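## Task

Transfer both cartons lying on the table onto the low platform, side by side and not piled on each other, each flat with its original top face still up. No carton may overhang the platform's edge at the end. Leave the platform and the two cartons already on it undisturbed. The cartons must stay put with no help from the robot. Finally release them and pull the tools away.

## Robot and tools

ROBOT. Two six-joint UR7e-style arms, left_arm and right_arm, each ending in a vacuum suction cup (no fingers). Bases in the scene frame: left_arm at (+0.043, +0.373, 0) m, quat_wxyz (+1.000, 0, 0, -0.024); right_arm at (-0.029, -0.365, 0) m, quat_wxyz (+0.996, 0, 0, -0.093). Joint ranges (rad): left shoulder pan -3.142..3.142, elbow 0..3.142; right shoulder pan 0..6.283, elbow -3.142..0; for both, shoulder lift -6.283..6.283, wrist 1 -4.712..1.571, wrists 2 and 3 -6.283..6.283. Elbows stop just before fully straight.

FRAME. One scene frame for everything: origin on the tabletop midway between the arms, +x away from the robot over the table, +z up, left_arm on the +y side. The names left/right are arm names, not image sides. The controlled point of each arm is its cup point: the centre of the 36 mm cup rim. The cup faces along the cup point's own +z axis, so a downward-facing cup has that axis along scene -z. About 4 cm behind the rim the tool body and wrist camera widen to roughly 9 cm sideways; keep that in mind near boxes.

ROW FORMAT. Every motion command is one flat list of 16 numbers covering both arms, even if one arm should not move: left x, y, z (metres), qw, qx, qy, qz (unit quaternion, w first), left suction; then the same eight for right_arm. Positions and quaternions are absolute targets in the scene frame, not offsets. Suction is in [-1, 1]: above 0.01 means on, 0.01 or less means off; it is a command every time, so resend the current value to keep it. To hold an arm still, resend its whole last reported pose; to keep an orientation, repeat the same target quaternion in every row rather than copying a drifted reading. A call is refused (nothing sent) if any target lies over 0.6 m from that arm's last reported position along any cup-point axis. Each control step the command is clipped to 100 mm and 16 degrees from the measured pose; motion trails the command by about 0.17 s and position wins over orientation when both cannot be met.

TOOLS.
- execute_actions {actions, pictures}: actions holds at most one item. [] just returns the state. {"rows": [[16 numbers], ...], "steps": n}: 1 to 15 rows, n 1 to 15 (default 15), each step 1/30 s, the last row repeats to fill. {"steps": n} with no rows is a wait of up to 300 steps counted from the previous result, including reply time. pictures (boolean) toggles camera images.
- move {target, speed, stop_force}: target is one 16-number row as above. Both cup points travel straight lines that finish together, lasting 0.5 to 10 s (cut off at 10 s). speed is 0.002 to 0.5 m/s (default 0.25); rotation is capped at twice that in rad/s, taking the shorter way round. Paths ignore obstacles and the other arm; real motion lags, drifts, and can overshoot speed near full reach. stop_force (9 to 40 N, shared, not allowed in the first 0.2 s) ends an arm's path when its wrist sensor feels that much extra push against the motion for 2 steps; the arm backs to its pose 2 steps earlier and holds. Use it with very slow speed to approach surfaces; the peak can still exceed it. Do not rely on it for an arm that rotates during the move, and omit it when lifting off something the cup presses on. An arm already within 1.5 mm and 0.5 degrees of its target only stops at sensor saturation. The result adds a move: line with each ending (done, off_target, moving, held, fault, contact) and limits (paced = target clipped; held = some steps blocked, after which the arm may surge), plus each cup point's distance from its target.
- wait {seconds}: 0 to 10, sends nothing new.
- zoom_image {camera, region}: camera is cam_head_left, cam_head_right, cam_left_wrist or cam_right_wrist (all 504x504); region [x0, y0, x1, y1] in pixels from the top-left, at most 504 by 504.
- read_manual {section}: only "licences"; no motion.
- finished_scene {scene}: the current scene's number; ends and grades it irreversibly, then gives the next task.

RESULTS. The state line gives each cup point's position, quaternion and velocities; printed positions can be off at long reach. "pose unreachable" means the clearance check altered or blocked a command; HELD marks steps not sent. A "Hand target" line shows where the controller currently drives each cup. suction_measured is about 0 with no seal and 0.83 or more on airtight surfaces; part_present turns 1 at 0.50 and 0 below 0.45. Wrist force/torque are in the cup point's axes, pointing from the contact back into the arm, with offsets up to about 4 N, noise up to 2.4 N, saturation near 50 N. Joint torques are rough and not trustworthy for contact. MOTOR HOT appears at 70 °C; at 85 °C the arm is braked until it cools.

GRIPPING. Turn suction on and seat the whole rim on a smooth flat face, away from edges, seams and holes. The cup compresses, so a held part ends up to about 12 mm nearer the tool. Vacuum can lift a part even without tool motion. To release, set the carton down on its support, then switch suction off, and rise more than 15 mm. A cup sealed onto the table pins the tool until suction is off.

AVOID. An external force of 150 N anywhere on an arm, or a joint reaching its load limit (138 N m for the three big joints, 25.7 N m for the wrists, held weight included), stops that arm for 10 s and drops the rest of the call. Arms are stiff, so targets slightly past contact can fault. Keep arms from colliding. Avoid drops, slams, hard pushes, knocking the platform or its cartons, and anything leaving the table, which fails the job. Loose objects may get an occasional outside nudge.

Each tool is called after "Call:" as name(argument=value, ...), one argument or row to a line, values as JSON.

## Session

Call:
execute_actions(
  actions=[],
)

Scene clock: 0.00 s of 9600.00 s.
left_arm: end_effector_position=(+0.4713, +0.3518, +0.4093) suction_measured=0.00 part_present=0 end_effector_quat_wxyz=(-0.000, +0.025, +1.000, -0.000) end_effector_velocity=(+0.000, +0.000, +0.000) end_effector_angular_velocity=(+0.001, -0.001, -0.001) | right_arm: end_effector_position=(+0.3924, -0.4443, +0.4088) suction_measured=0.00 part_present=0 end_effector_quat_wxyz=(-0.000, +0.093, +0.996, +0.000) end_effector_velocity=(-0.000, +0.001, +0.000) end_effector_angular_velocity=(+0.000, -0.001, +0.001)
Joint positions: left_arm=[-0.317 -1.746  1.517 -1.342 -1.571  1.255] | right_arm=[ 3.458 -1.396 -1.518 -1.799  1.572  1.888]
Joint velocities: left_arm=[-0.    -0.    -0.    -0.     0.001  0.001] | right_arm=[0.001 0.001 0.    0.    0.    0.   ]
Joint torques (N m, as the arm reports them, + toward a larger angle): no reading
Wrist force (N, on the end effector, along its own x y z axes, offset not removed): no reading
Wrist torque (N m, same axes, about the end effector's origin, offset not removed): no reading
Hand target (left_arm): +0.471, +0.352, +0.409; -0.000, +0.025, +1.000, -0.000
Hand target (right_arm): +0.392, -0.444, +0.409; -0.000, +0.093, +0.996, +0.000

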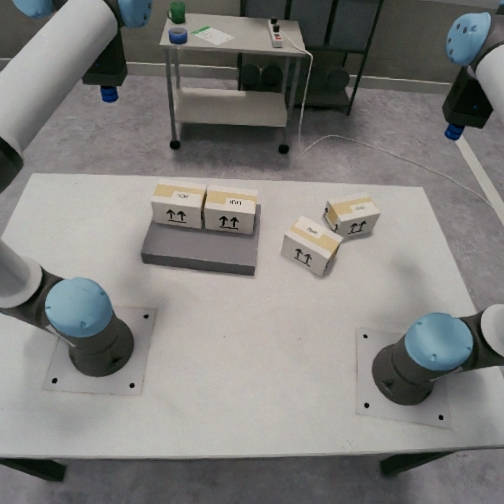

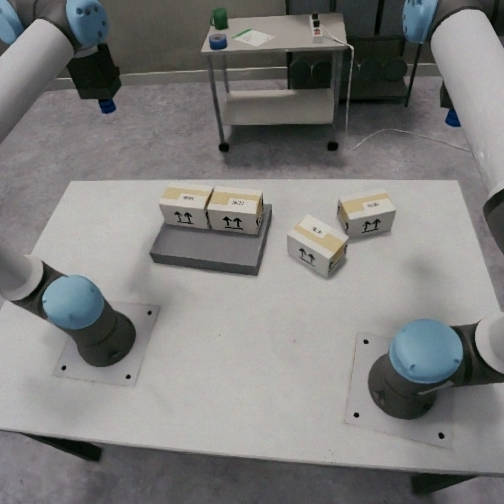

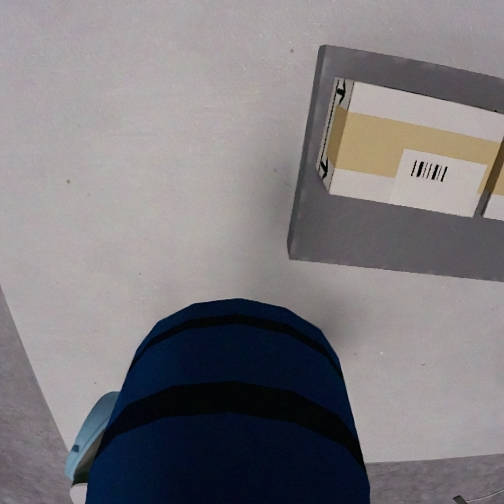

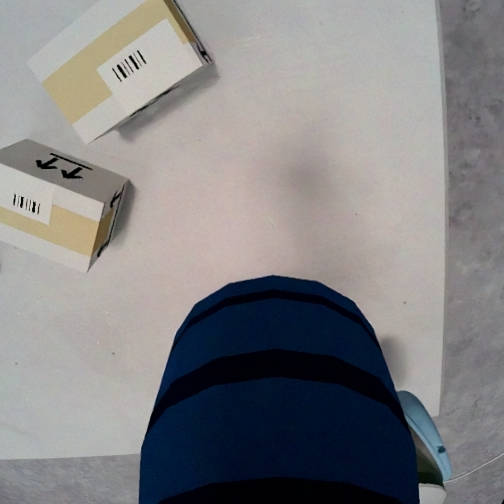

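Call:
move(
  target=[0.36,0.16,0.33,0,0,1,0,0, 0.40,-0.25,0.33,0,0,1,0,0],
  speed=0.35,
)

Scene clock: 17.40 s of 9600.00 s.
left_arm: end_effector_position=(+0.3598, +0.1603, +0.3301) suction_measured=0.00 part_present=0 end_effector_quat_wxyz=(-0.000, +0.000, +1.000, -0.000) end_effector_velocity=(-0.001, -0.002, -0.001) end_effector_angular_velocity=(+0.001, -0.000, +0.000) | right_arm: end_effector_position=(+0.3998, -0.2501, +0.3300) suction_measured=0.00 part_present=0 end_effector_quat_wxyz=(-0.000, +0.000, +1.000, -0.000) end_effector_velocity=(+0.000, +0.002, -0.001) end_effector_angular_velocity=(+0.000, +0.001, +0.002)
Joint positions: left_arm=[-0.899 -1.89   1.827 -1.508 -1.571  0.623] | right_arm=[ 3.894 -1.41  -1.709 -1.593  1.571  2.138]
Joint velocities: left_arm=[-0.006  0.001  0.002 -0.002  0.001 -0.006] | right_arm=[ 0.003 -0.002 -0.001  0.002  0.001  0.001]
Joint torques (N m, as the arm reports them, + toward a larger angle): left_arm=[-16.83  -4.45 -10.6   -4.97   2.46  -1.43] | right_arm=[15.74  7.45 12.73  5.05 -2.37  1.69]
Wrist force (N, on the end effector, along its own x y z axes, offset not removed): left_arm=[0.5 -1.0 -0.3] | right_arm=[-1.2 -0.1 1.1]
Wrist torque (N m, same axes, about the end effector's origin, offset not removed): left_arm=[-0.19 -0.01 0.16] | right_arm=[-0.09 0.22 -0.04]
Hand target (left_arm): +0.360, +0.160, +0.330; -0.000, +0.000, +1.000, +0.000
Hand target (right_arm): +0.400, -0.250, +0.330; -0.000, -0.000, +1.000, -0.000
Off the commanded pose (left_arm): 0.000 m, 0 deg.
Off the commanded pose (right_arm): 0.000 m, 0 deg.
After step 90, 13.07 s passed at rest.
move: done

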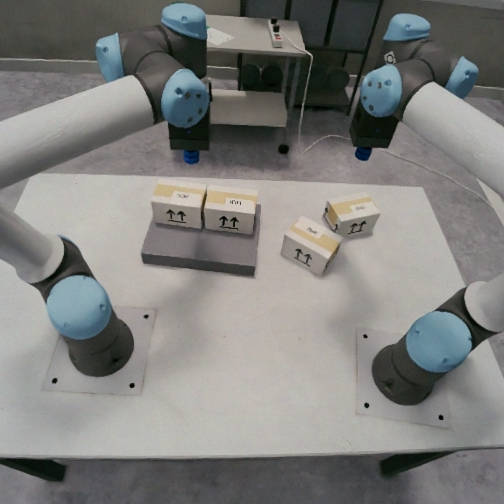

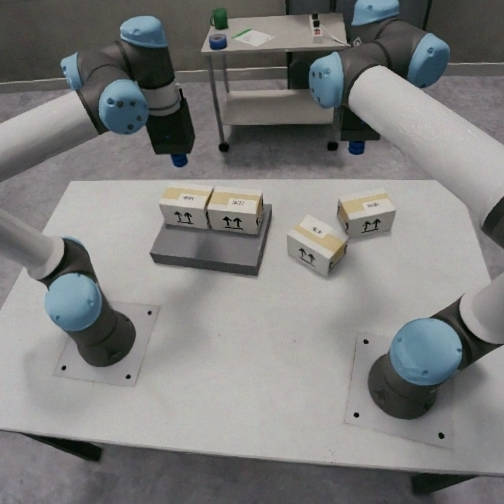

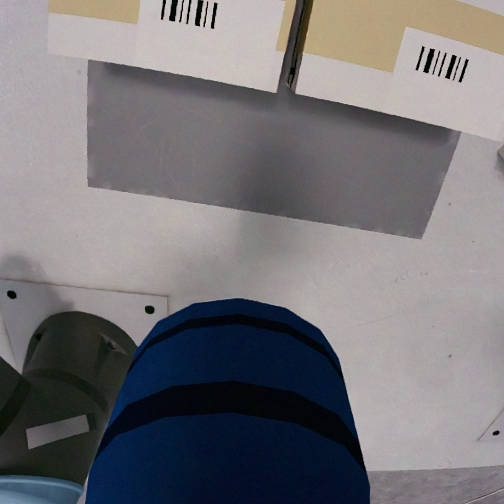

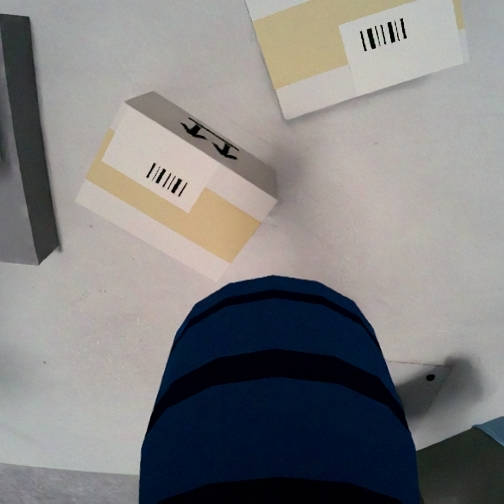

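Call:
move(
  target=[0.30,0.40,0.36,0,0,1,0,0, 0.349,-0.185,0.24,0,-0.489,0.872,0,0],
  speed=0.3,
)

Scene clock: 62.17 s of 9600.00 s.
left_arm: end_effector_position=(+0.3002, +0.4000, +0.3600) suction_measured=0.00 part_present=0 end_effector_quat_wxyz=(+0.000, -0.000, +1.000, -0.000) end_effector_velocity=(-0.000, +0.002, -0.000) end_effector_angular_velocity=(+0.000, +0.002, +0.001) | right_arm: end_effector_position=(+0.3489, -0.1851, +0.2401) suction_measured=0.00 part_present=0 end_effector_quat_wxyz=(-0.000, -0.489, +0.872, -0.000) end_effector_velocity=(-0.000, -0.000, -0.000) end_effector_angular_velocity=(+0.000, +0.001, +0.004)
Joint positions: left_arm=[-0.389 -2.207  1.906 -1.27  -1.571  1.133] | right_arm=[ 4.096 -1.365 -1.976 -1.371  1.571  1.317]
Joint velocities: left_arm=[ 0.008  0.001 -0.     0.    -0.001  0.007] | right_arm=[-0.001  0.    -0.001  0.     0.001 -0.005]
Joint torques (N m, as the arm reports them, + toward a larger angle): left_arm=[ 14.76  10.02 -35.71  -0.71  -2.45   1.86] | right_arm=[15.75 23.38 11.7   5.13  1.68 -1.53]
Wrist force (N, on the end effector, along its own x y z axes, offset not removed): left_arm=[-1.5 0.0 -0.9] | right_arm=[0.8 -0.3 -1.1]
Wrist torque (N m, same axes, about the end effector's origin, offset not removed): left_arm=[0.08 0.39 0.12] | right_arm=[-0.16 -0.13 -0.10]
Hand target (left_arm): +0.300, +0.400, +0.360; +0.000, -0.000, +1.000, -0.000
Hand target (right_arm): +0.349, -0.185, +0.240; -0.000, -0.489, +0.872, -0.000
Off the commanded pose (left_arm): 0.000 m, 0 deg.
Off the commanded pose (right_arm): 0.000 m, 0 deg.
After step 90, 39.50 s passed at rest.
move: done

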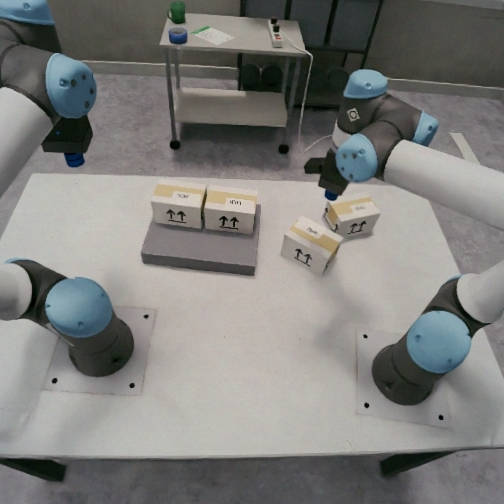

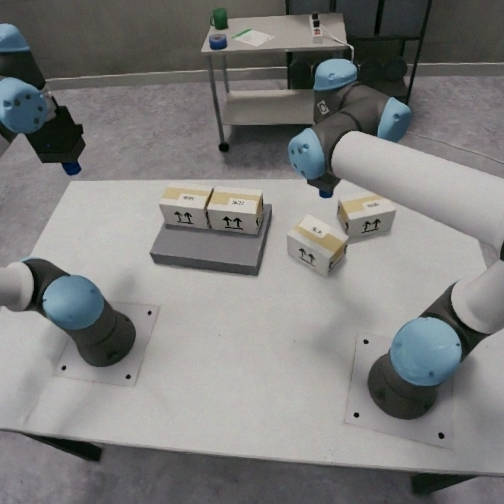

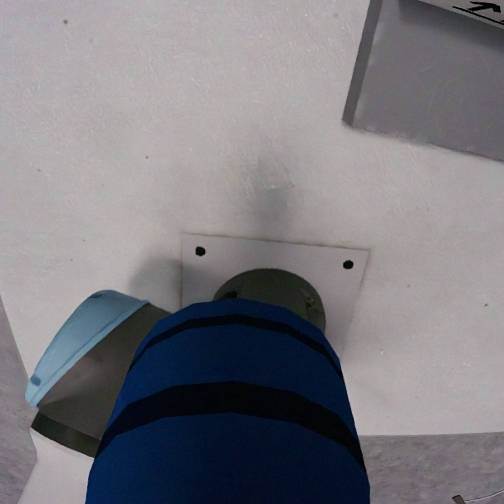

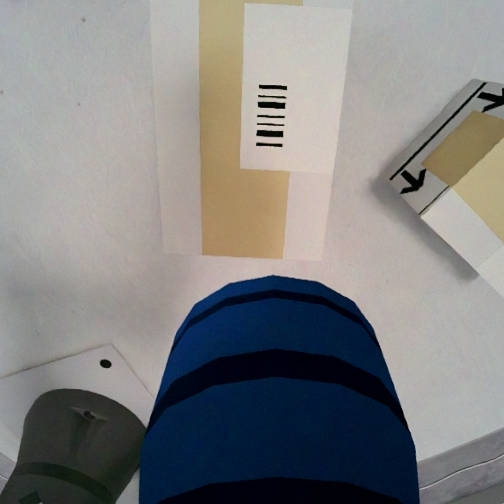

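Call:
move(
  target=[0.345,-0.169,0.13,0,-0.489,0.872,0,0, 0,0,0,0,0,0,0,0],
  speed=0.0,
)

speed must be a number from 0.002 to 0.5 (m/s); nothing of the call was run and nothing moved

Call:
move(
  target=[0.30,0.40,0.36,0,0,1,0,0, 0.345,-0.169,0.13,0,-0.489,0.872,0,0],
  speed=0.2,
)

Scene clock: 87.17 s of 9600.00 s.
left_arm: end_effector_position=(+0.3000, +0.4000, +0.3600) suction_measured=0.00 part_present=0 end_effector_quat_wxyz=(+0.000, -0.000, +1.000, -0.000) end_effector_velocity=(+0.000, +0.000, -0.000) end_effector_angular_velocity=(+0.001, -0.000, -0.000) | right_arm: end_effector_position=(+0.3449, -0.1691, +0.1302) suction_measured=0.00 part_present=0 end_effector_quat_wxyz=(-0.000, -0.489, +0.872, -0.000) end_effector_velocity=(-0.000, -0.000, -0.002) end_effector_angular_velocity=(-0.002, +0.001, -0.000)
Joint positions: left_arm=[-0.389 -2.207  1.906 -1.27  -1.571  1.133] | right_arm=[ 4.131 -1.479 -2.183 -1.051  1.571  1.352]
Joint velocities: left_arm=[-0.    -0.     0.    -0.     0.001  0.   ] | right_arm=[-0.    -0.004 -0.002  0.004 -0.     0.   ]
Joint torques (N m, as the arm reports them, + toward a larger angle): left_arm=[-15.23  -3.49  -9.07  -0.85  -2.34  -1.44] | right_arm=[15.85 10.6   9.41  4.94 -2.23  1.55]
Wrist force (N, on the end effector, along its own x y z axes, offset not removed): left_arm=[-0.8 -3.7 -1.8] | right_arm=[0.1 -0.6 0.7]
Wrist torque (N m, same axes, about the end effector's origin, offset not removed): left_arm=[-0.55 0.36 0.03] | right_arm=[-0.15 0.04 -0.08]
Hand target (left_arm): +0.300, +0.400, +0.360; -0.000, -0.000, +1.000, -0.000
Hand target (right_arm): +0.345, -0.169, +0.130; -0.000, -0.489, +0.872, -0.000
Off the commanded pose (left_arm): 0.000 m, 0 deg.
Off the commanded pose (right_arm): 0.000 m, 0 deg.
After step 90, 20.87 s passed at rest.
move: done

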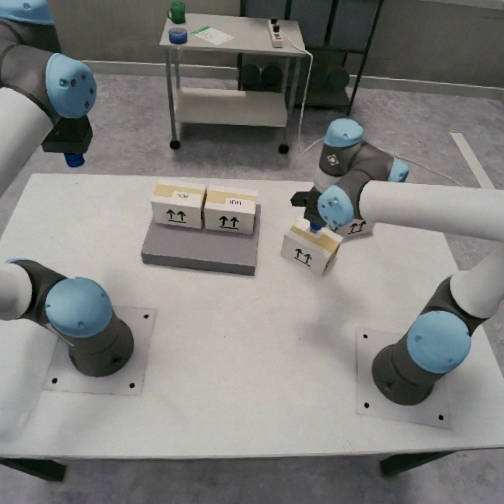

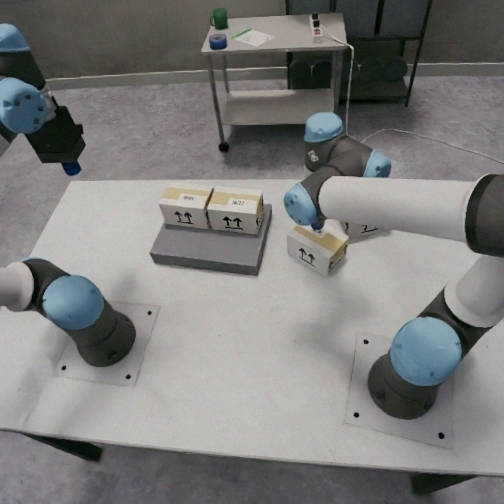

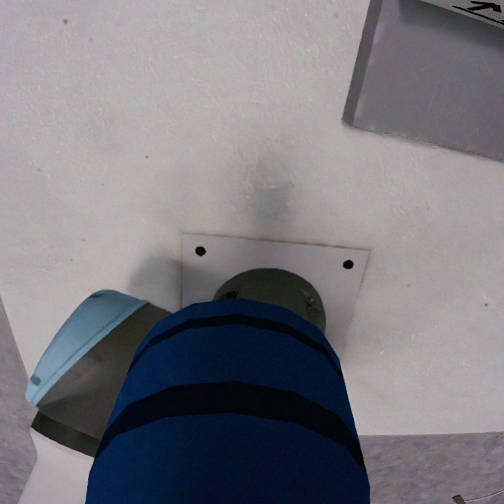

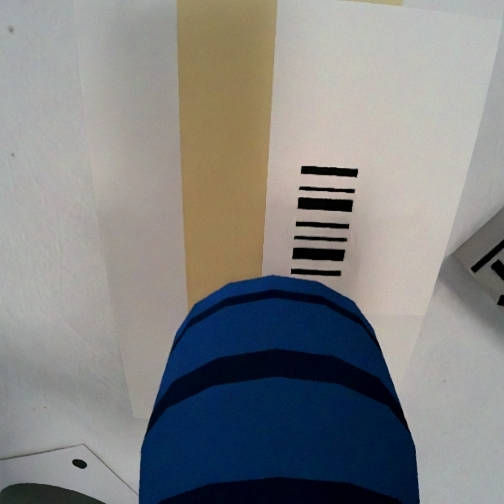

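Call:
move(
  target=[0.30,0.40,0.36,0,0,1,0,0, 0.345,-0.169,0.10,0,-0.489,0.872,0,0],
  speed=0.08,
)

Call:
move(
  target=[0.30,0.40,0.36,0,0,1,0,0, 0.345,-0.169,0.065,0,-0.489,0.872,0,0],
  speed=0.005,
  stop_force=9,
)

Scene clock: 98.60 s of 9600.00 s.
left_arm: end_effector_position=(+0.3000, +0.4000, +0.3600) suction_measured=0.00 part_present=0 end_effector_quat_wxyz=(-0.000, +0.000, +1.000, -0.000) end_effector_velocity=(-0.000, -0.000, +0.000) end_effector_angular_velocity=(-0.001, +0.000, +0.000) | right_arm: end_effector_position=(+0.3450, -0.1690, +0.1002) suction_measured=0.00 part_present=0 end_effector_quat_wxyz=(-0.000, -0.489, +0.872, -0.000) end_effector_velocity=(+0.000, -0.000, -0.002) end_effector_angular_velocity=(+0.000, +0.000, -0.001)
Joint positions: left_arm=[-0.389 -2.207  1.906 -1.27  -1.571  1.133] | right_arm=[ 4.131 -1.526 -2.23  -0.956  1.571  1.352]
Joint velocities: left_arm=[-0.    -0.    -0.    -0.    -0.001 -0.001] | right_arm=[-0.001 -0.003 -0.003  0.006  0.001 -0.   ]
Joint torques (N m, as the arm reports them, + toward a larger angle): left_arm=[-14.94  -3.    -9.44  -0.85  -0.36  -1.56] | right_arm=[ 7.64  9.99  8.49  5.44 -1.95 -0.07]
Wrist force (N, on the end effector, along its own x y z axes, offset not removed): left_arm=[-0.3 -1.8 1.0] | right_arm=[-0.6 -0.7 -1.5]
Wrist torque (N m, same axes, about the end effector's origin, offset not removed): left_arm=[-0.17 0.31 0.22] | right_arm=[-0.21 0.09 -0.12]
Hand target (left_arm): +0.300, +0.400, +0.360; -0.000, -0.000, +1.000, -0.000
Hand target (right_arm): +0.345, -0.169, +0.100; -0.000, -0.489, +0.872, -0.000
Off the commanded pose (left_arm): 0.000 m, 0 deg.
Off the commanded pose (right_arm): 0.000 m, 0 deg.
After step 90, 7.57 s passed at rest.
move: done

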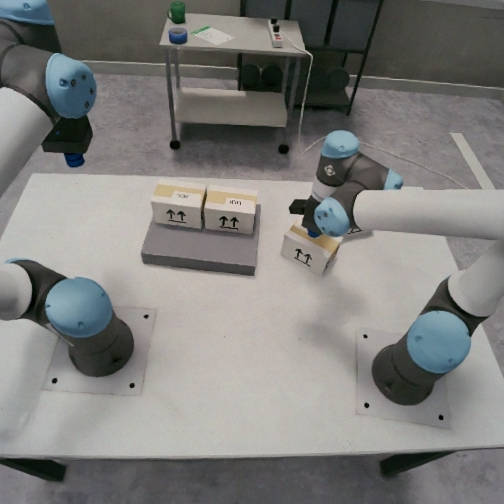

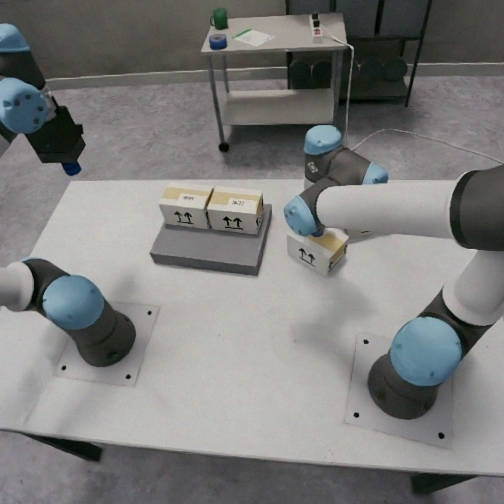

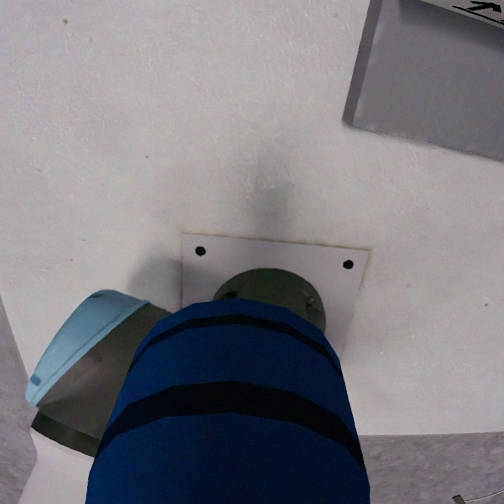

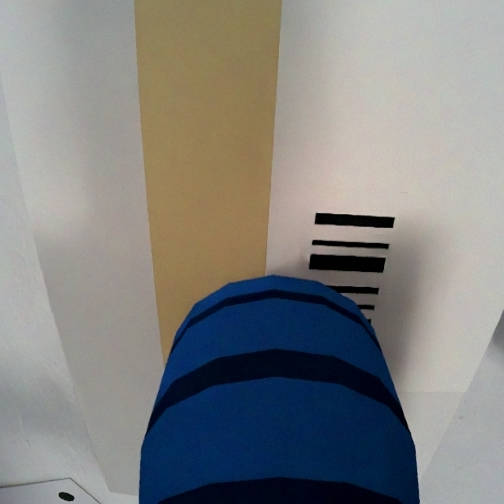

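Scene clock: 103.07 s of 9600.00 s.
left_arm: end_effector_position=(+0.3000, +0.4000, +0.3600) suction_measured=0.00 part_present=0 end_effector_quat_wxyz=(-0.000, +0.000, +1.000, -0.000) end_effector_velocity=(+0.000, +0.000, -0.000) end_effector_angular_velocity=(+0.001, -0.000, +0.001) | right_arm: end_effector_position=(+0.3449, -0.1690, +0.0797) suction_measured=0.00 part_present=0 end_effector_quat_wxyz=(-0.000, -0.489, +0.872, -0.000) end_effector_velocity=(+0.000, +0.000, +0.002) end_effector_angular_velocity=(-0.000, +0.000, +0.001)
Joint positions: left_arm=[-0.389 -2.207  1.906 -1.27  -1.571  1.133] | right_arm=[ 4.131 -1.563 -2.26  -0.889  1.571  1.352]
Joint velocities: left_arm=[ 0.    -0.     0.    -0.     0.001 -0.001] | right_arm=[-0.     0.003  0.004 -0.008  0.    -0.001]
Joint torques (N m, as the arm reports them, + toward a larger angle): left_arm=[-15.07  -3.28  -9.53  -0.8    0.65  -1.52] | right_arm=[-14.71  25.07  23.64  -0.83  -1.09  -1.53]
Wrist force (N, on the end effector, along its own x y z axes, offset not removed): left_arm=[-1.4 -0.4 1.5] | right_arm=[-1.0 0.3 -9.2]
Wrist torque (N m, same axes, about the end effector's origin, offset not removed): left_arm=[-0.13 0.32 0.19] | right_arm=[-0.05 0.19 -0.12]
Hand target (left_arm): +0.300, +0.400, +0.360; -0.000, -0.000, +1.000, -0.000
Hand target (right_arm): +0.345, -0.169, +0.080; +0.000, -0.489, +0.872, -0.000
Off the commanded pose (left_arm): 0.000 m, 0 deg.
Off the commanded pose (right_arm): 0.015 m, 0 deg.
move: contact (right_arm)

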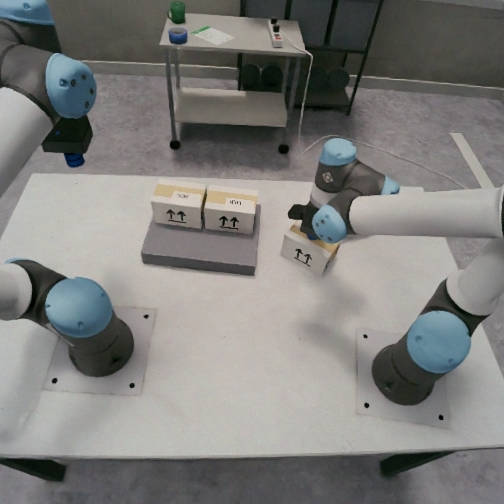

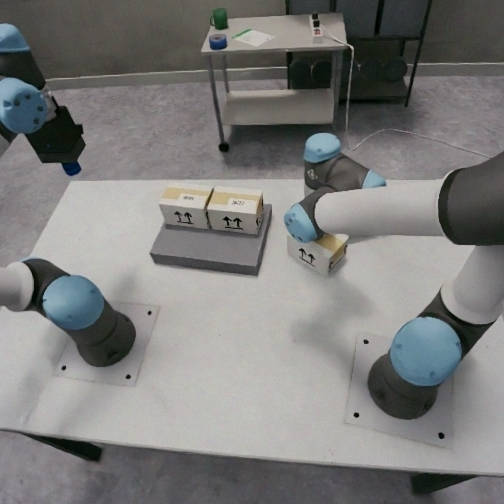

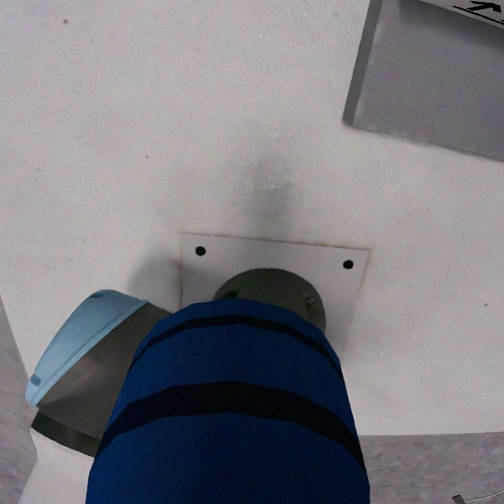

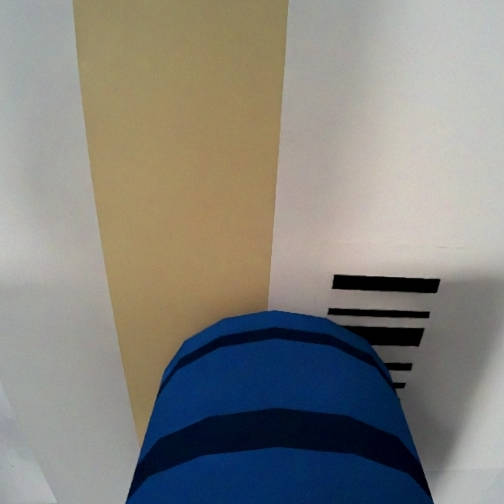

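Call:
execute_actions(
  actions=[
    {"rows":[[0.30,0.40,0.36,0,0,1,0,0,0.345,-0.169,0.079,0,-0.489,0.872,0,1],[0.30,0.40,0.36,0,0,1,0,0,0.345,-0.169,0.079,0,-0.489,0.872,0,1],[0.30,0.40,0.36,0,0,1,0,0,0.345,-0.169,0.078,0,-0.489,0.872,0,1]],"steps":14},
  ],
  pictures=false,
)

Call:
move(
  target=[0.30,0.52,0.40,0,0,1,0,0, 0.345,-0.169,0.25,0,-0.489,0.872,0,1],
  speed=0.2,
)

Call:
move(
  target=[0.30,0.52,0.40,0,0,1,0,0, 0.340,0.208,0.25,0,-0.648,0.762,0,1],
  speed=0.2,
)

Scene clock: 115.17 s of 9600.00 s.
left_arm: end_effector_position=(+0.3000, +0.4000, +0.3600) suction_measured=0.00 part_present=0 end_effector_quat_wxyz=(+0.000, +0.000, +1.000, -0.000) end_effector_velocity=(+0.000, -0.000, +0.000) end_effector_angular_velocity=(-0.000, -0.001, +0.001) | right_arm: end_effector_position=(+0.3450, -0.1690, +0.0780) suction_measured=0.96 part_present=1 end_effector_quat_wxyz=(+0.000, -0.489, +0.872, -0.000) end_effector_velocity=(-0.001, +0.001, -0.000) end_effector_angular_velocity=(+0.001, +0.002, +0.001)
Joint positions: left_arm=[-0.389 -2.207  1.906 -1.27  -1.571  1.133] | right_arm=[ 4.131 -1.567 -2.262 -0.883  1.571  1.352]
Joint velocities: left_arm=[-0.     0.    -0.001 -0.     0.    -0.001] | right_arm=[ 0.001 -0.001 -0.     0.001  0.002  0.   ]
Joint torques (N m, as the arm reports them, + toward a larger angle): left_arm=[-14.82  -2.92  -9.17  -0.95   2.47  -1.53] | right_arm=[-15.18  13.74   9.37   5.82  -1.03  -1.64]
Wrist force (N, on the end effector, along its own x y z axes, offset not removed): left_arm=[2.2 1.2 0.2] | right_arm=[-1.3 -1.1 4.3]
Wrist torque (N m, same axes, about the end effector's origin, offset not removed): left_arm=[0.25 -0.34 0.14] | right_arm=[-0.28 0.22 -0.07]
Hand target (left_arm): +0.300, +0.400, +0.360; -0.000, -0.000, +1.000, +0.000
Hand target (right_arm): +0.345, -0.169, +0.078; -0.000, -0.489, +0.872, -0.000
Off the commanded pose (left_arm): 0.000 m, 0 deg.
Off the commanded pose (right_arm): 0.000 m, 0 deg.
Steps of this call (steps 1 to 90: nothing new was sent; then 8.63 s passed at rest; steps 91 to 104: all 14 steps of this action). Readings (end_effector_position | what the end effector reports):
91: left_arm (+0.3000, +0.4000, +0.3600) | right_arm (+0.3450, -0.1690, +0.0799) | left_arm suction_measured=0.00 part_present=0 | right_arm suction_measured=0.20 part_present=0
92: left_arm (+0.3000, +0.4000, +0.3600) | right_arm (+0.3449, -0.1690, +0.0798) | left_arm suction_measured=0.00 part_present=0 | right_arm suction_measured=0.40 part_present=0
94: left_arm (+0.3000, +0.4000, +0.3600) | right_arm (+0.3450, -0.1690, +0.0793) | left_arm suction_measured=0.00 part_present=0 | right_arm suction_measured=0.64 part_present=1
98: left_arm (+0.3000, +0.4000, +0.3600) | right_arm (+0.3450, -0.1690, +0.0784) | left_arm suction_measured=0.00 part_present=0 | right_arm suction_measured=0.89 part_present=1
104: the state above

Scene clock: 116.83 s of 9600.00 s.
left_arm: end_effector_position=(+0.3001, +0.5199, +0.3999) suction_measured=0.00 part_present=0 end_effector_quat_wxyz=(+0.000, -0.000, +1.000, +0.000) end_effector_velocity=(+0.000, +0.001, +0.000) end_effector_angular_velocity=(-0.001, +0.000, -0.001) | right_arm: end_effector_position=(+0.3451, -0.1690, +0.2498) suction_measured=0.98 part_present=1 end_effector_quat_wxyz=(+0.000, -0.489, +0.872, -0.000) end_effector_velocity=(-0.000, -0.000, +0.002) end_effector_angular_velocity=(-0.001, +0.001, -0.001)
Joint positions: left_arm=[ 0.1   -2.078  1.75  -1.242 -1.571  1.622] | right_arm=[ 4.131 -1.37  -1.947 -1.395  1.571  1.352]
Joint velocities: left_arm=[ 0.006  0.003 -0.002 -0.001 -0.001  0.007] | right_arm=[-0.     0.     0.005 -0.006 -0.     0.001]
Joint torques (N m, as the arm reports them, + toward a larger angle): left_arm=[ 13.69   5.21 -35.51  -4.89  -2.44   1.83] | right_arm=[15.23 25.56 31.5   0.27 -0.5   1.65]
Wrist force (N, on the end effector, along its own x y z axes, offset not removed): left_arm=[0.4 -0.9 0.9] | right_arm=[-1.6 -1.3 6.4]
Wrist torque (N m, same axes, about the end effector's origin, offset not removed): left_arm=[-0.13 0.11 0.11] | right_arm=[-0.28 0.26 -0.06]
Hand target (left_arm): +0.300, +0.520, +0.400; +0.000, -0.000, +1.000, +0.000
Hand target (right_arm): +0.345, -0.169, +0.250; +0.000, -0.489, +0.872, +0.000
Off the commanded pose (left_arm): 0.000 m, 0 deg.
Off the commanded pose (right_arm): 0.000 m, 0 deg.
move: done

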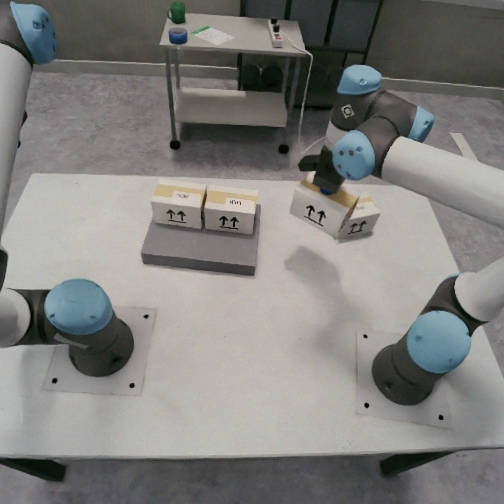

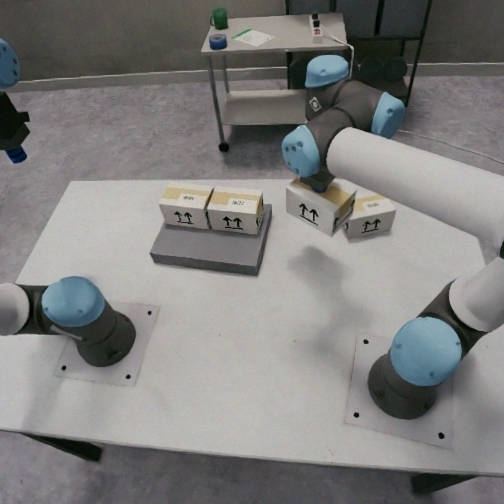

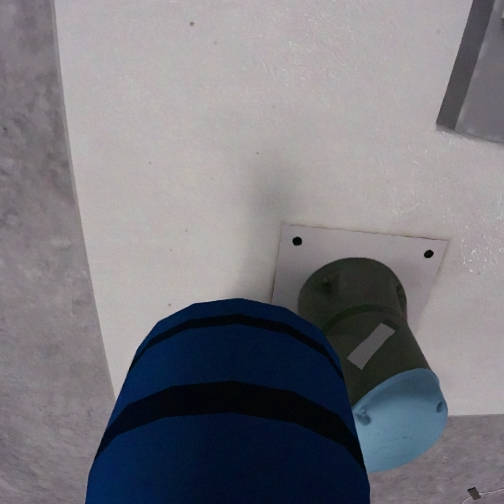

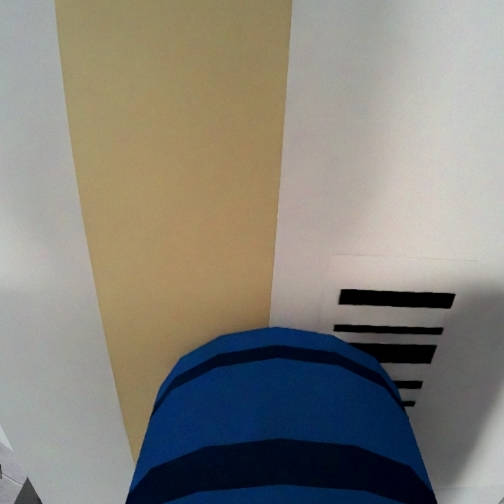

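Scene clock: 119.27 s of 9600.00 s.
left_arm: end_effector_position=(+0.3000, +0.5200, +0.4000) suction_measured=0.00 part_present=0 end_effector_quat_wxyz=(+0.000, -0.000, +1.000, +0.000) end_effector_velocity=(-0.000, -0.000, -0.000) end_effector_angular_velocity=(-0.002, +0.000, +0.000) | right_arm: end_effector_position=(+0.3399, +0.2077, +0.2499) suction_measured=0.98 part_present=1 end_effector_quat_wxyz=(+0.000, +0.648, -0.762, +0.000) end_effector_velocity=(+0.001, +0.002, +0.000) end_effector_angular_velocity=(-0.000, -0.001, +0.001)
Joint positions: left_arm=[ 0.1   -2.078  1.749 -1.242 -1.571  1.622] | right_arm=[ 4.523 -2.004 -1.234 -1.475  1.571  1.357]
Joint velocities: left_arm=[ 0.     0.     0.001  0.    -0.002 -0.   ] | right_arm=[-0.    -0.006  0.009 -0.003 -0.001 -0.001]
Joint torques (N m, as the arm reports them, + toward a larger angle): left_arm=[ 14.1   -5.02 -35.88  -0.8   -2.48   2.04] | right_arm=[15.37 37.45 29.02  0.89  1.83 -1.6 ]
Wrist force (N, on the end effector, along its own x y z axes, offset not removed): left_arm=[-0.2 -0.2 -0.3] | right_arm=[-1.1 -0.3 5.1]
Wrist torque (N m, same axes, about the end effector's origin, offset not removed): left_arm=[-0.04 0.25 0.08] | right_arm=[-0.02 0.17 -0.14]
Hand target (left_arm): +0.300, +0.520, +0.400; +0.000, -0.000, +1.000, +0.000
Hand target (right_arm): +0.340, +0.208, +0.250; -0.000, -0.648, +0.762, -0.000
Off the commanded pose (left_arm): 0.000 m, 0 deg.
Off the commanded pose (right_arm): 0.000 m, 0 deg.
move: done

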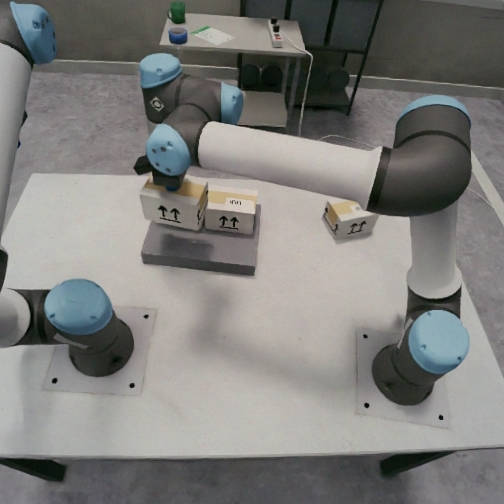

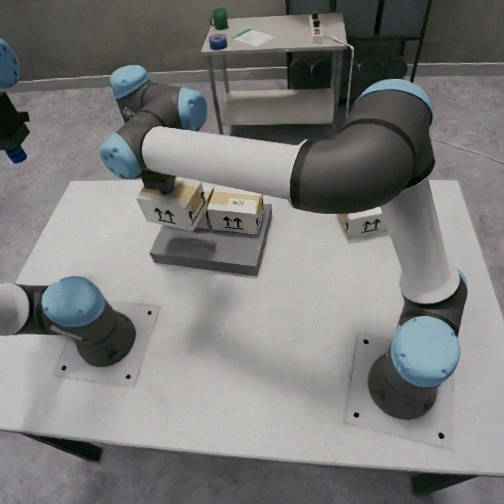

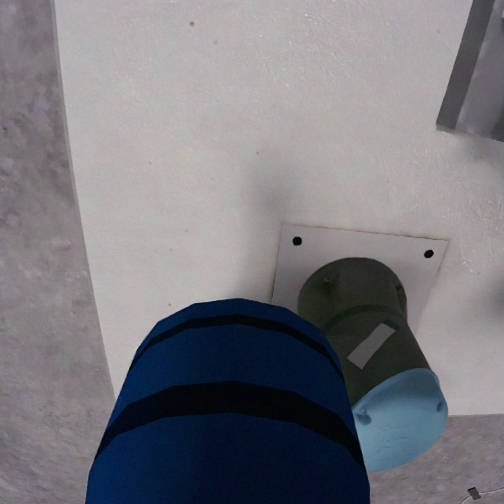

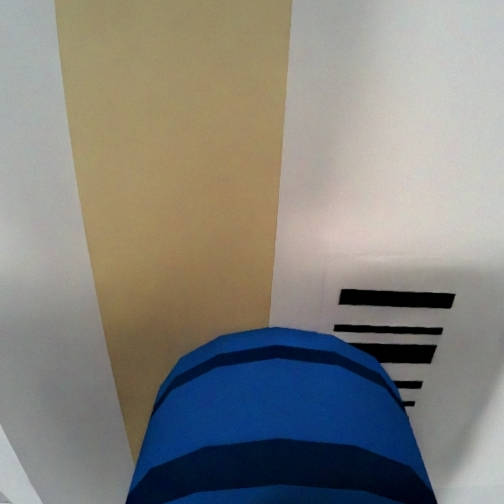

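Call:
move(
  target=[0.30,0.52,0.40,0,0,1,0,0, 0.334,0.208,0.15,0,-0.648,0.762,0,1],
  speed=0.03,
  stop_force=12,
)

Call:
zoom_image(
  camera="cam_head_left",
  region=[120, 180, 280, 290],
)

Call:
zoom_image(
  camera="cam_head_right",
  region=[130, 180, 290, 290],
)

Scene clock: 131.20 s of 9600.00 s.
left_arm: end_effector_position=(+0.3000, +0.5200, +0.4000) suction_measured=0.00 part_present=0 end_effector_quat_wxyz=(+0.000, -0.000, +1.000, +0.000) end_effector_velocity=(-0.000, +0.000, -0.000) end_effector_angular_velocity=(+0.000, +0.000, -0.002) | right_arm: end_effector_position=(+0.3340, +0.2080, +0.1502) suction_measured=0.98 part_present=1 end_effector_quat_wxyz=(+0.000, +0.648, -0.762, +0.000) end_effector_velocity=(-0.000, -0.000, -0.002) end_effector_angular_velocity=(-0.002, -0.001, +0.001)
Joint positions: left_arm=[ 0.1   -2.078  1.749 -1.242 -1.571  1.622] | right_arm=[ 4.531 -2.049 -1.429 -1.235  1.571  1.365]
Joint velocities: left_arm=[-0.    -0.     0.    -0.     0.     0.002] | right_arm=[ 0.001 -0.001 -0.003  0.003 -0.001  0.   ]
Joint torques (N m, as the arm reports them, + toward a larger angle): left_arm=[ 13.84   5.38 -35.48  -0.81  -2.43   1.92] | right_arm=[14.74 39.66 13.07  5.37  1.64  1.63]
Wrist force (N, on the end effector, along its own x y z axes, offset not removed): left_arm=[-3.4 -2.4 0.0] | right_arm=[-0.3 0.0 3.9]
Wrist torque (N m, same axes, about the end effector's origin, offset not removed): left_arm=[-0.20 0.71 0.19] | right_arm=[-0.10 0.01 -0.06]
Hand target (left_arm): +0.300, +0.520, +0.400; +0.000, -0.000, +1.000, -0.000
Hand target (right_arm): +0.334, +0.208, +0.150; -0.000, -0.648, +0.762, -0.000
Off the commanded pose (left_arm): 0.000 m, 0 deg.
Off the commanded pose (right_arm): 0.000 m, 0 deg.
After step 90, 5.27 s passed at rest.
move: done

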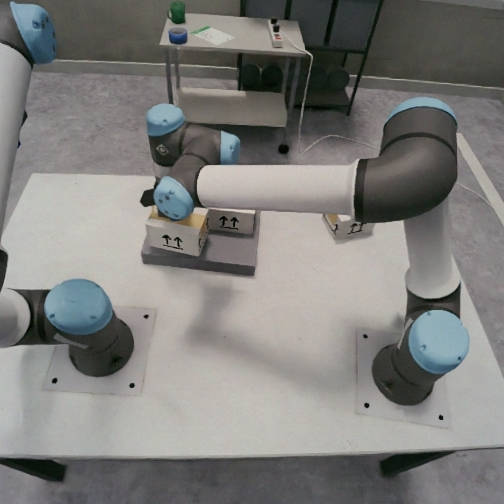

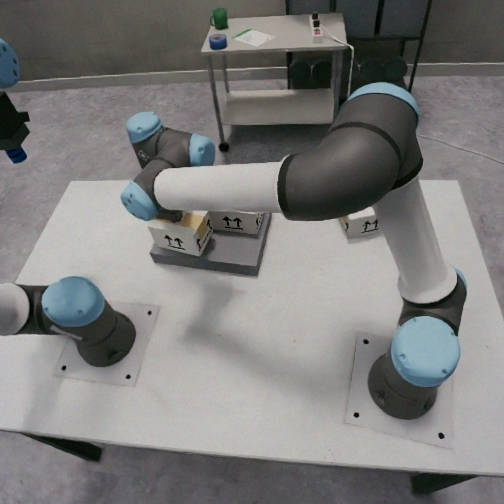

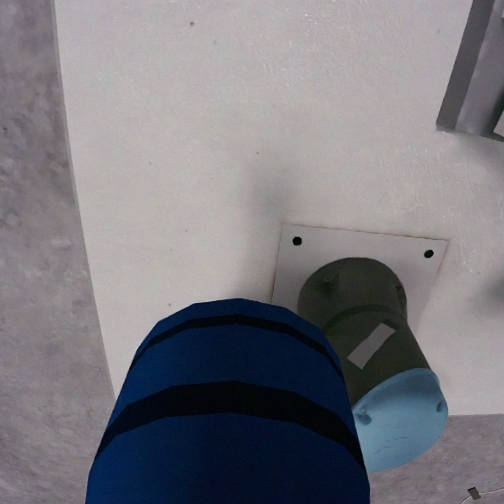

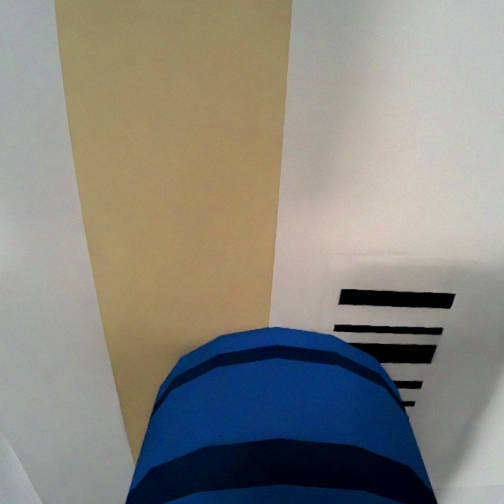

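Region (120, 180, 280, 290) of cam_head_left's 504x504 image, scaled by 3.150, with more detail than that image has; it fills the top 346 rows of this view, and the rest is white.

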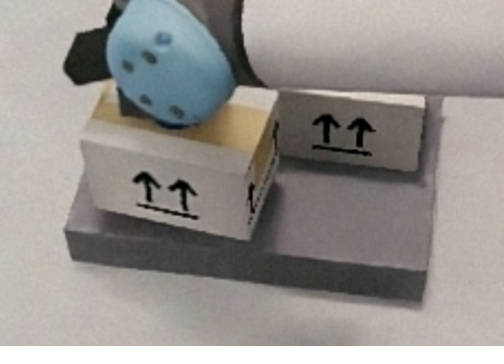

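Region (130, 180, 290, 290) of cam_head_right's 504x504 image, scaled by 3.150, with more detail than that image has; it fills the top 346 rows of this view, and the rest is white.

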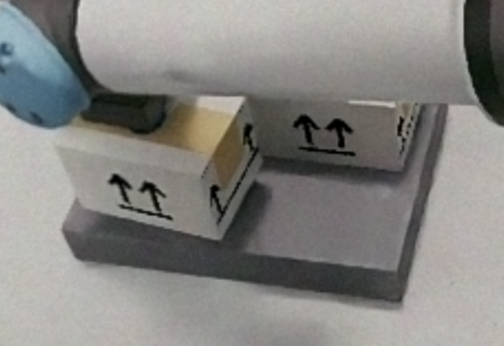

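Call:
move(
  target=[0.30,0.52,0.40,0,0,1,0,0, 0.336,0.208,0.148,0,-0.700,0.714,0,1],
  speed=0.02,
)

Call:
zoom_image(
  camera="cam_head_left",
  region=[120, 180, 280, 290],
)

Call:
zoom_image(
  camera="cam_head_right",
  region=[130, 180, 290, 290],
)

Scene clock: 144.40 s of 9600.00 s.
left_arm: end_effector_position=(+0.3000, +0.5200, +0.4000) suction_measured=0.00 part_present=0 end_effector_quat_wxyz=(+0.000, -0.000, +1.000, -0.000) end_effector_velocity=(-0.000, +0.000, -0.000) end_effector_angular_velocity=(+0.000, +0.001, +0.002) | right_arm: end_effector_position=(+0.3360, +0.2080, +0.1480) suction_measured=0.98 part_present=1 end_effector_quat_wxyz=(-0.000, +0.700, -0.714, +0.000) end_effector_velocity=(+0.000, +0.000, -0.000) end_effector_angular_velocity=(+0.000, -0.002, +0.007)
Joint positions: left_arm=[ 0.1   -2.078  1.749 -1.242 -1.571  1.622] | right_arm=[ 4.528 -2.053 -1.428 -1.232  1.571  1.221]
Joint velocities: left_arm=[ 0.     0.     0.001 -0.     0.    -0.001] | right_arm=[ 0.    -0.     0.     0.001 -0.001 -0.007]
Joint torques (N m, as the arm reports them, + toward a larger angle): left_arm=[ 13.38   5.02 -35.98  -0.73  -2.48   1.72] | right_arm=[-15.83  39.2   31.02   5.69  -2.16  -1.37]
Wrist force (N, on the end effector, along its own x y z axes, offset not removed): left_arm=[-1.8 2.3 -1.7] | right_arm=[-0.2 0.1 4.2]
Wrist torque (N m, same axes, about the end effector's origin, offset not removed): left_arm=[0.55 0.54 0.18] | right_arm=[-0.07 0.02 -0.16]
Hand target (left_arm): +0.300, +0.520, +0.400; -0.000, +0.000, +1.000, -0.000
Hand target (right_arm): +0.336, +0.208, +0.148; -0.000, +0.700, -0.714, -0.000
Off the commanded pose (left_arm): 0.000 m, 0 deg.
Off the commanded pose (right_arm): 0.000 m, 0 deg.
After step 90, 6.43 s passed at rest.
move: done

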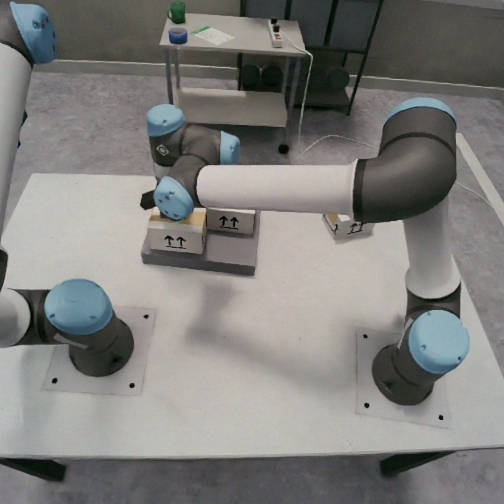

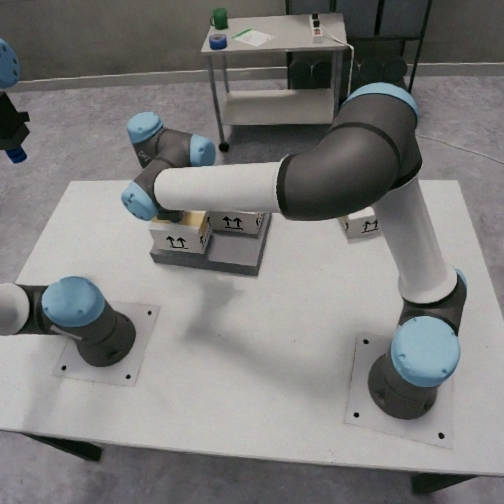

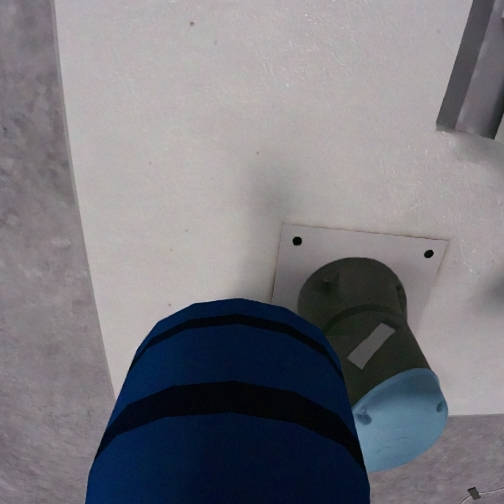

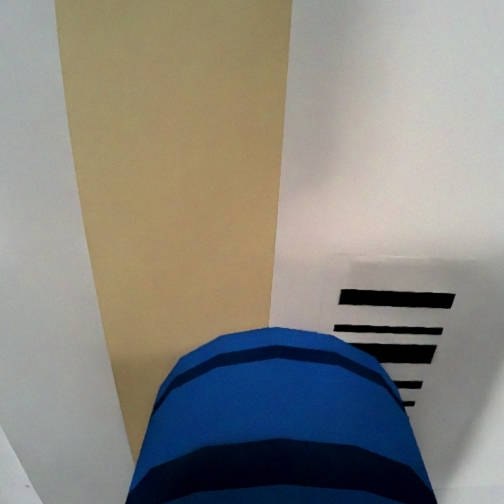

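Region (120, 180, 280, 290) of cam_head_left's 504x504 image, scaled by 3.150, with more detail than that image has; it fills the top 346 rows of this view, and the rest is white.

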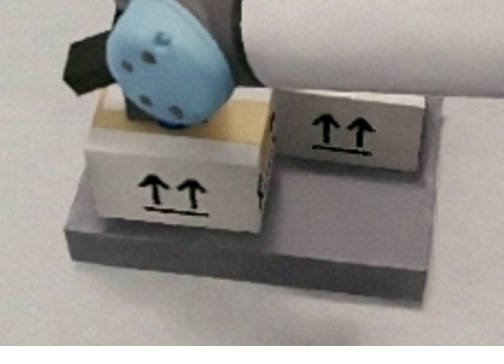

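Region (130, 180, 290, 290) of cam_head_right's 504x504 image, scaled by 3.150, with more detail than that image has; it fills the top 346 rows of this view, and the rest is white.

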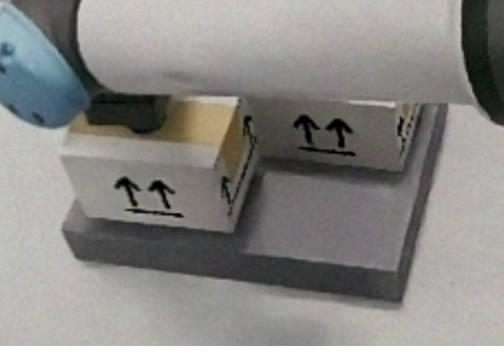

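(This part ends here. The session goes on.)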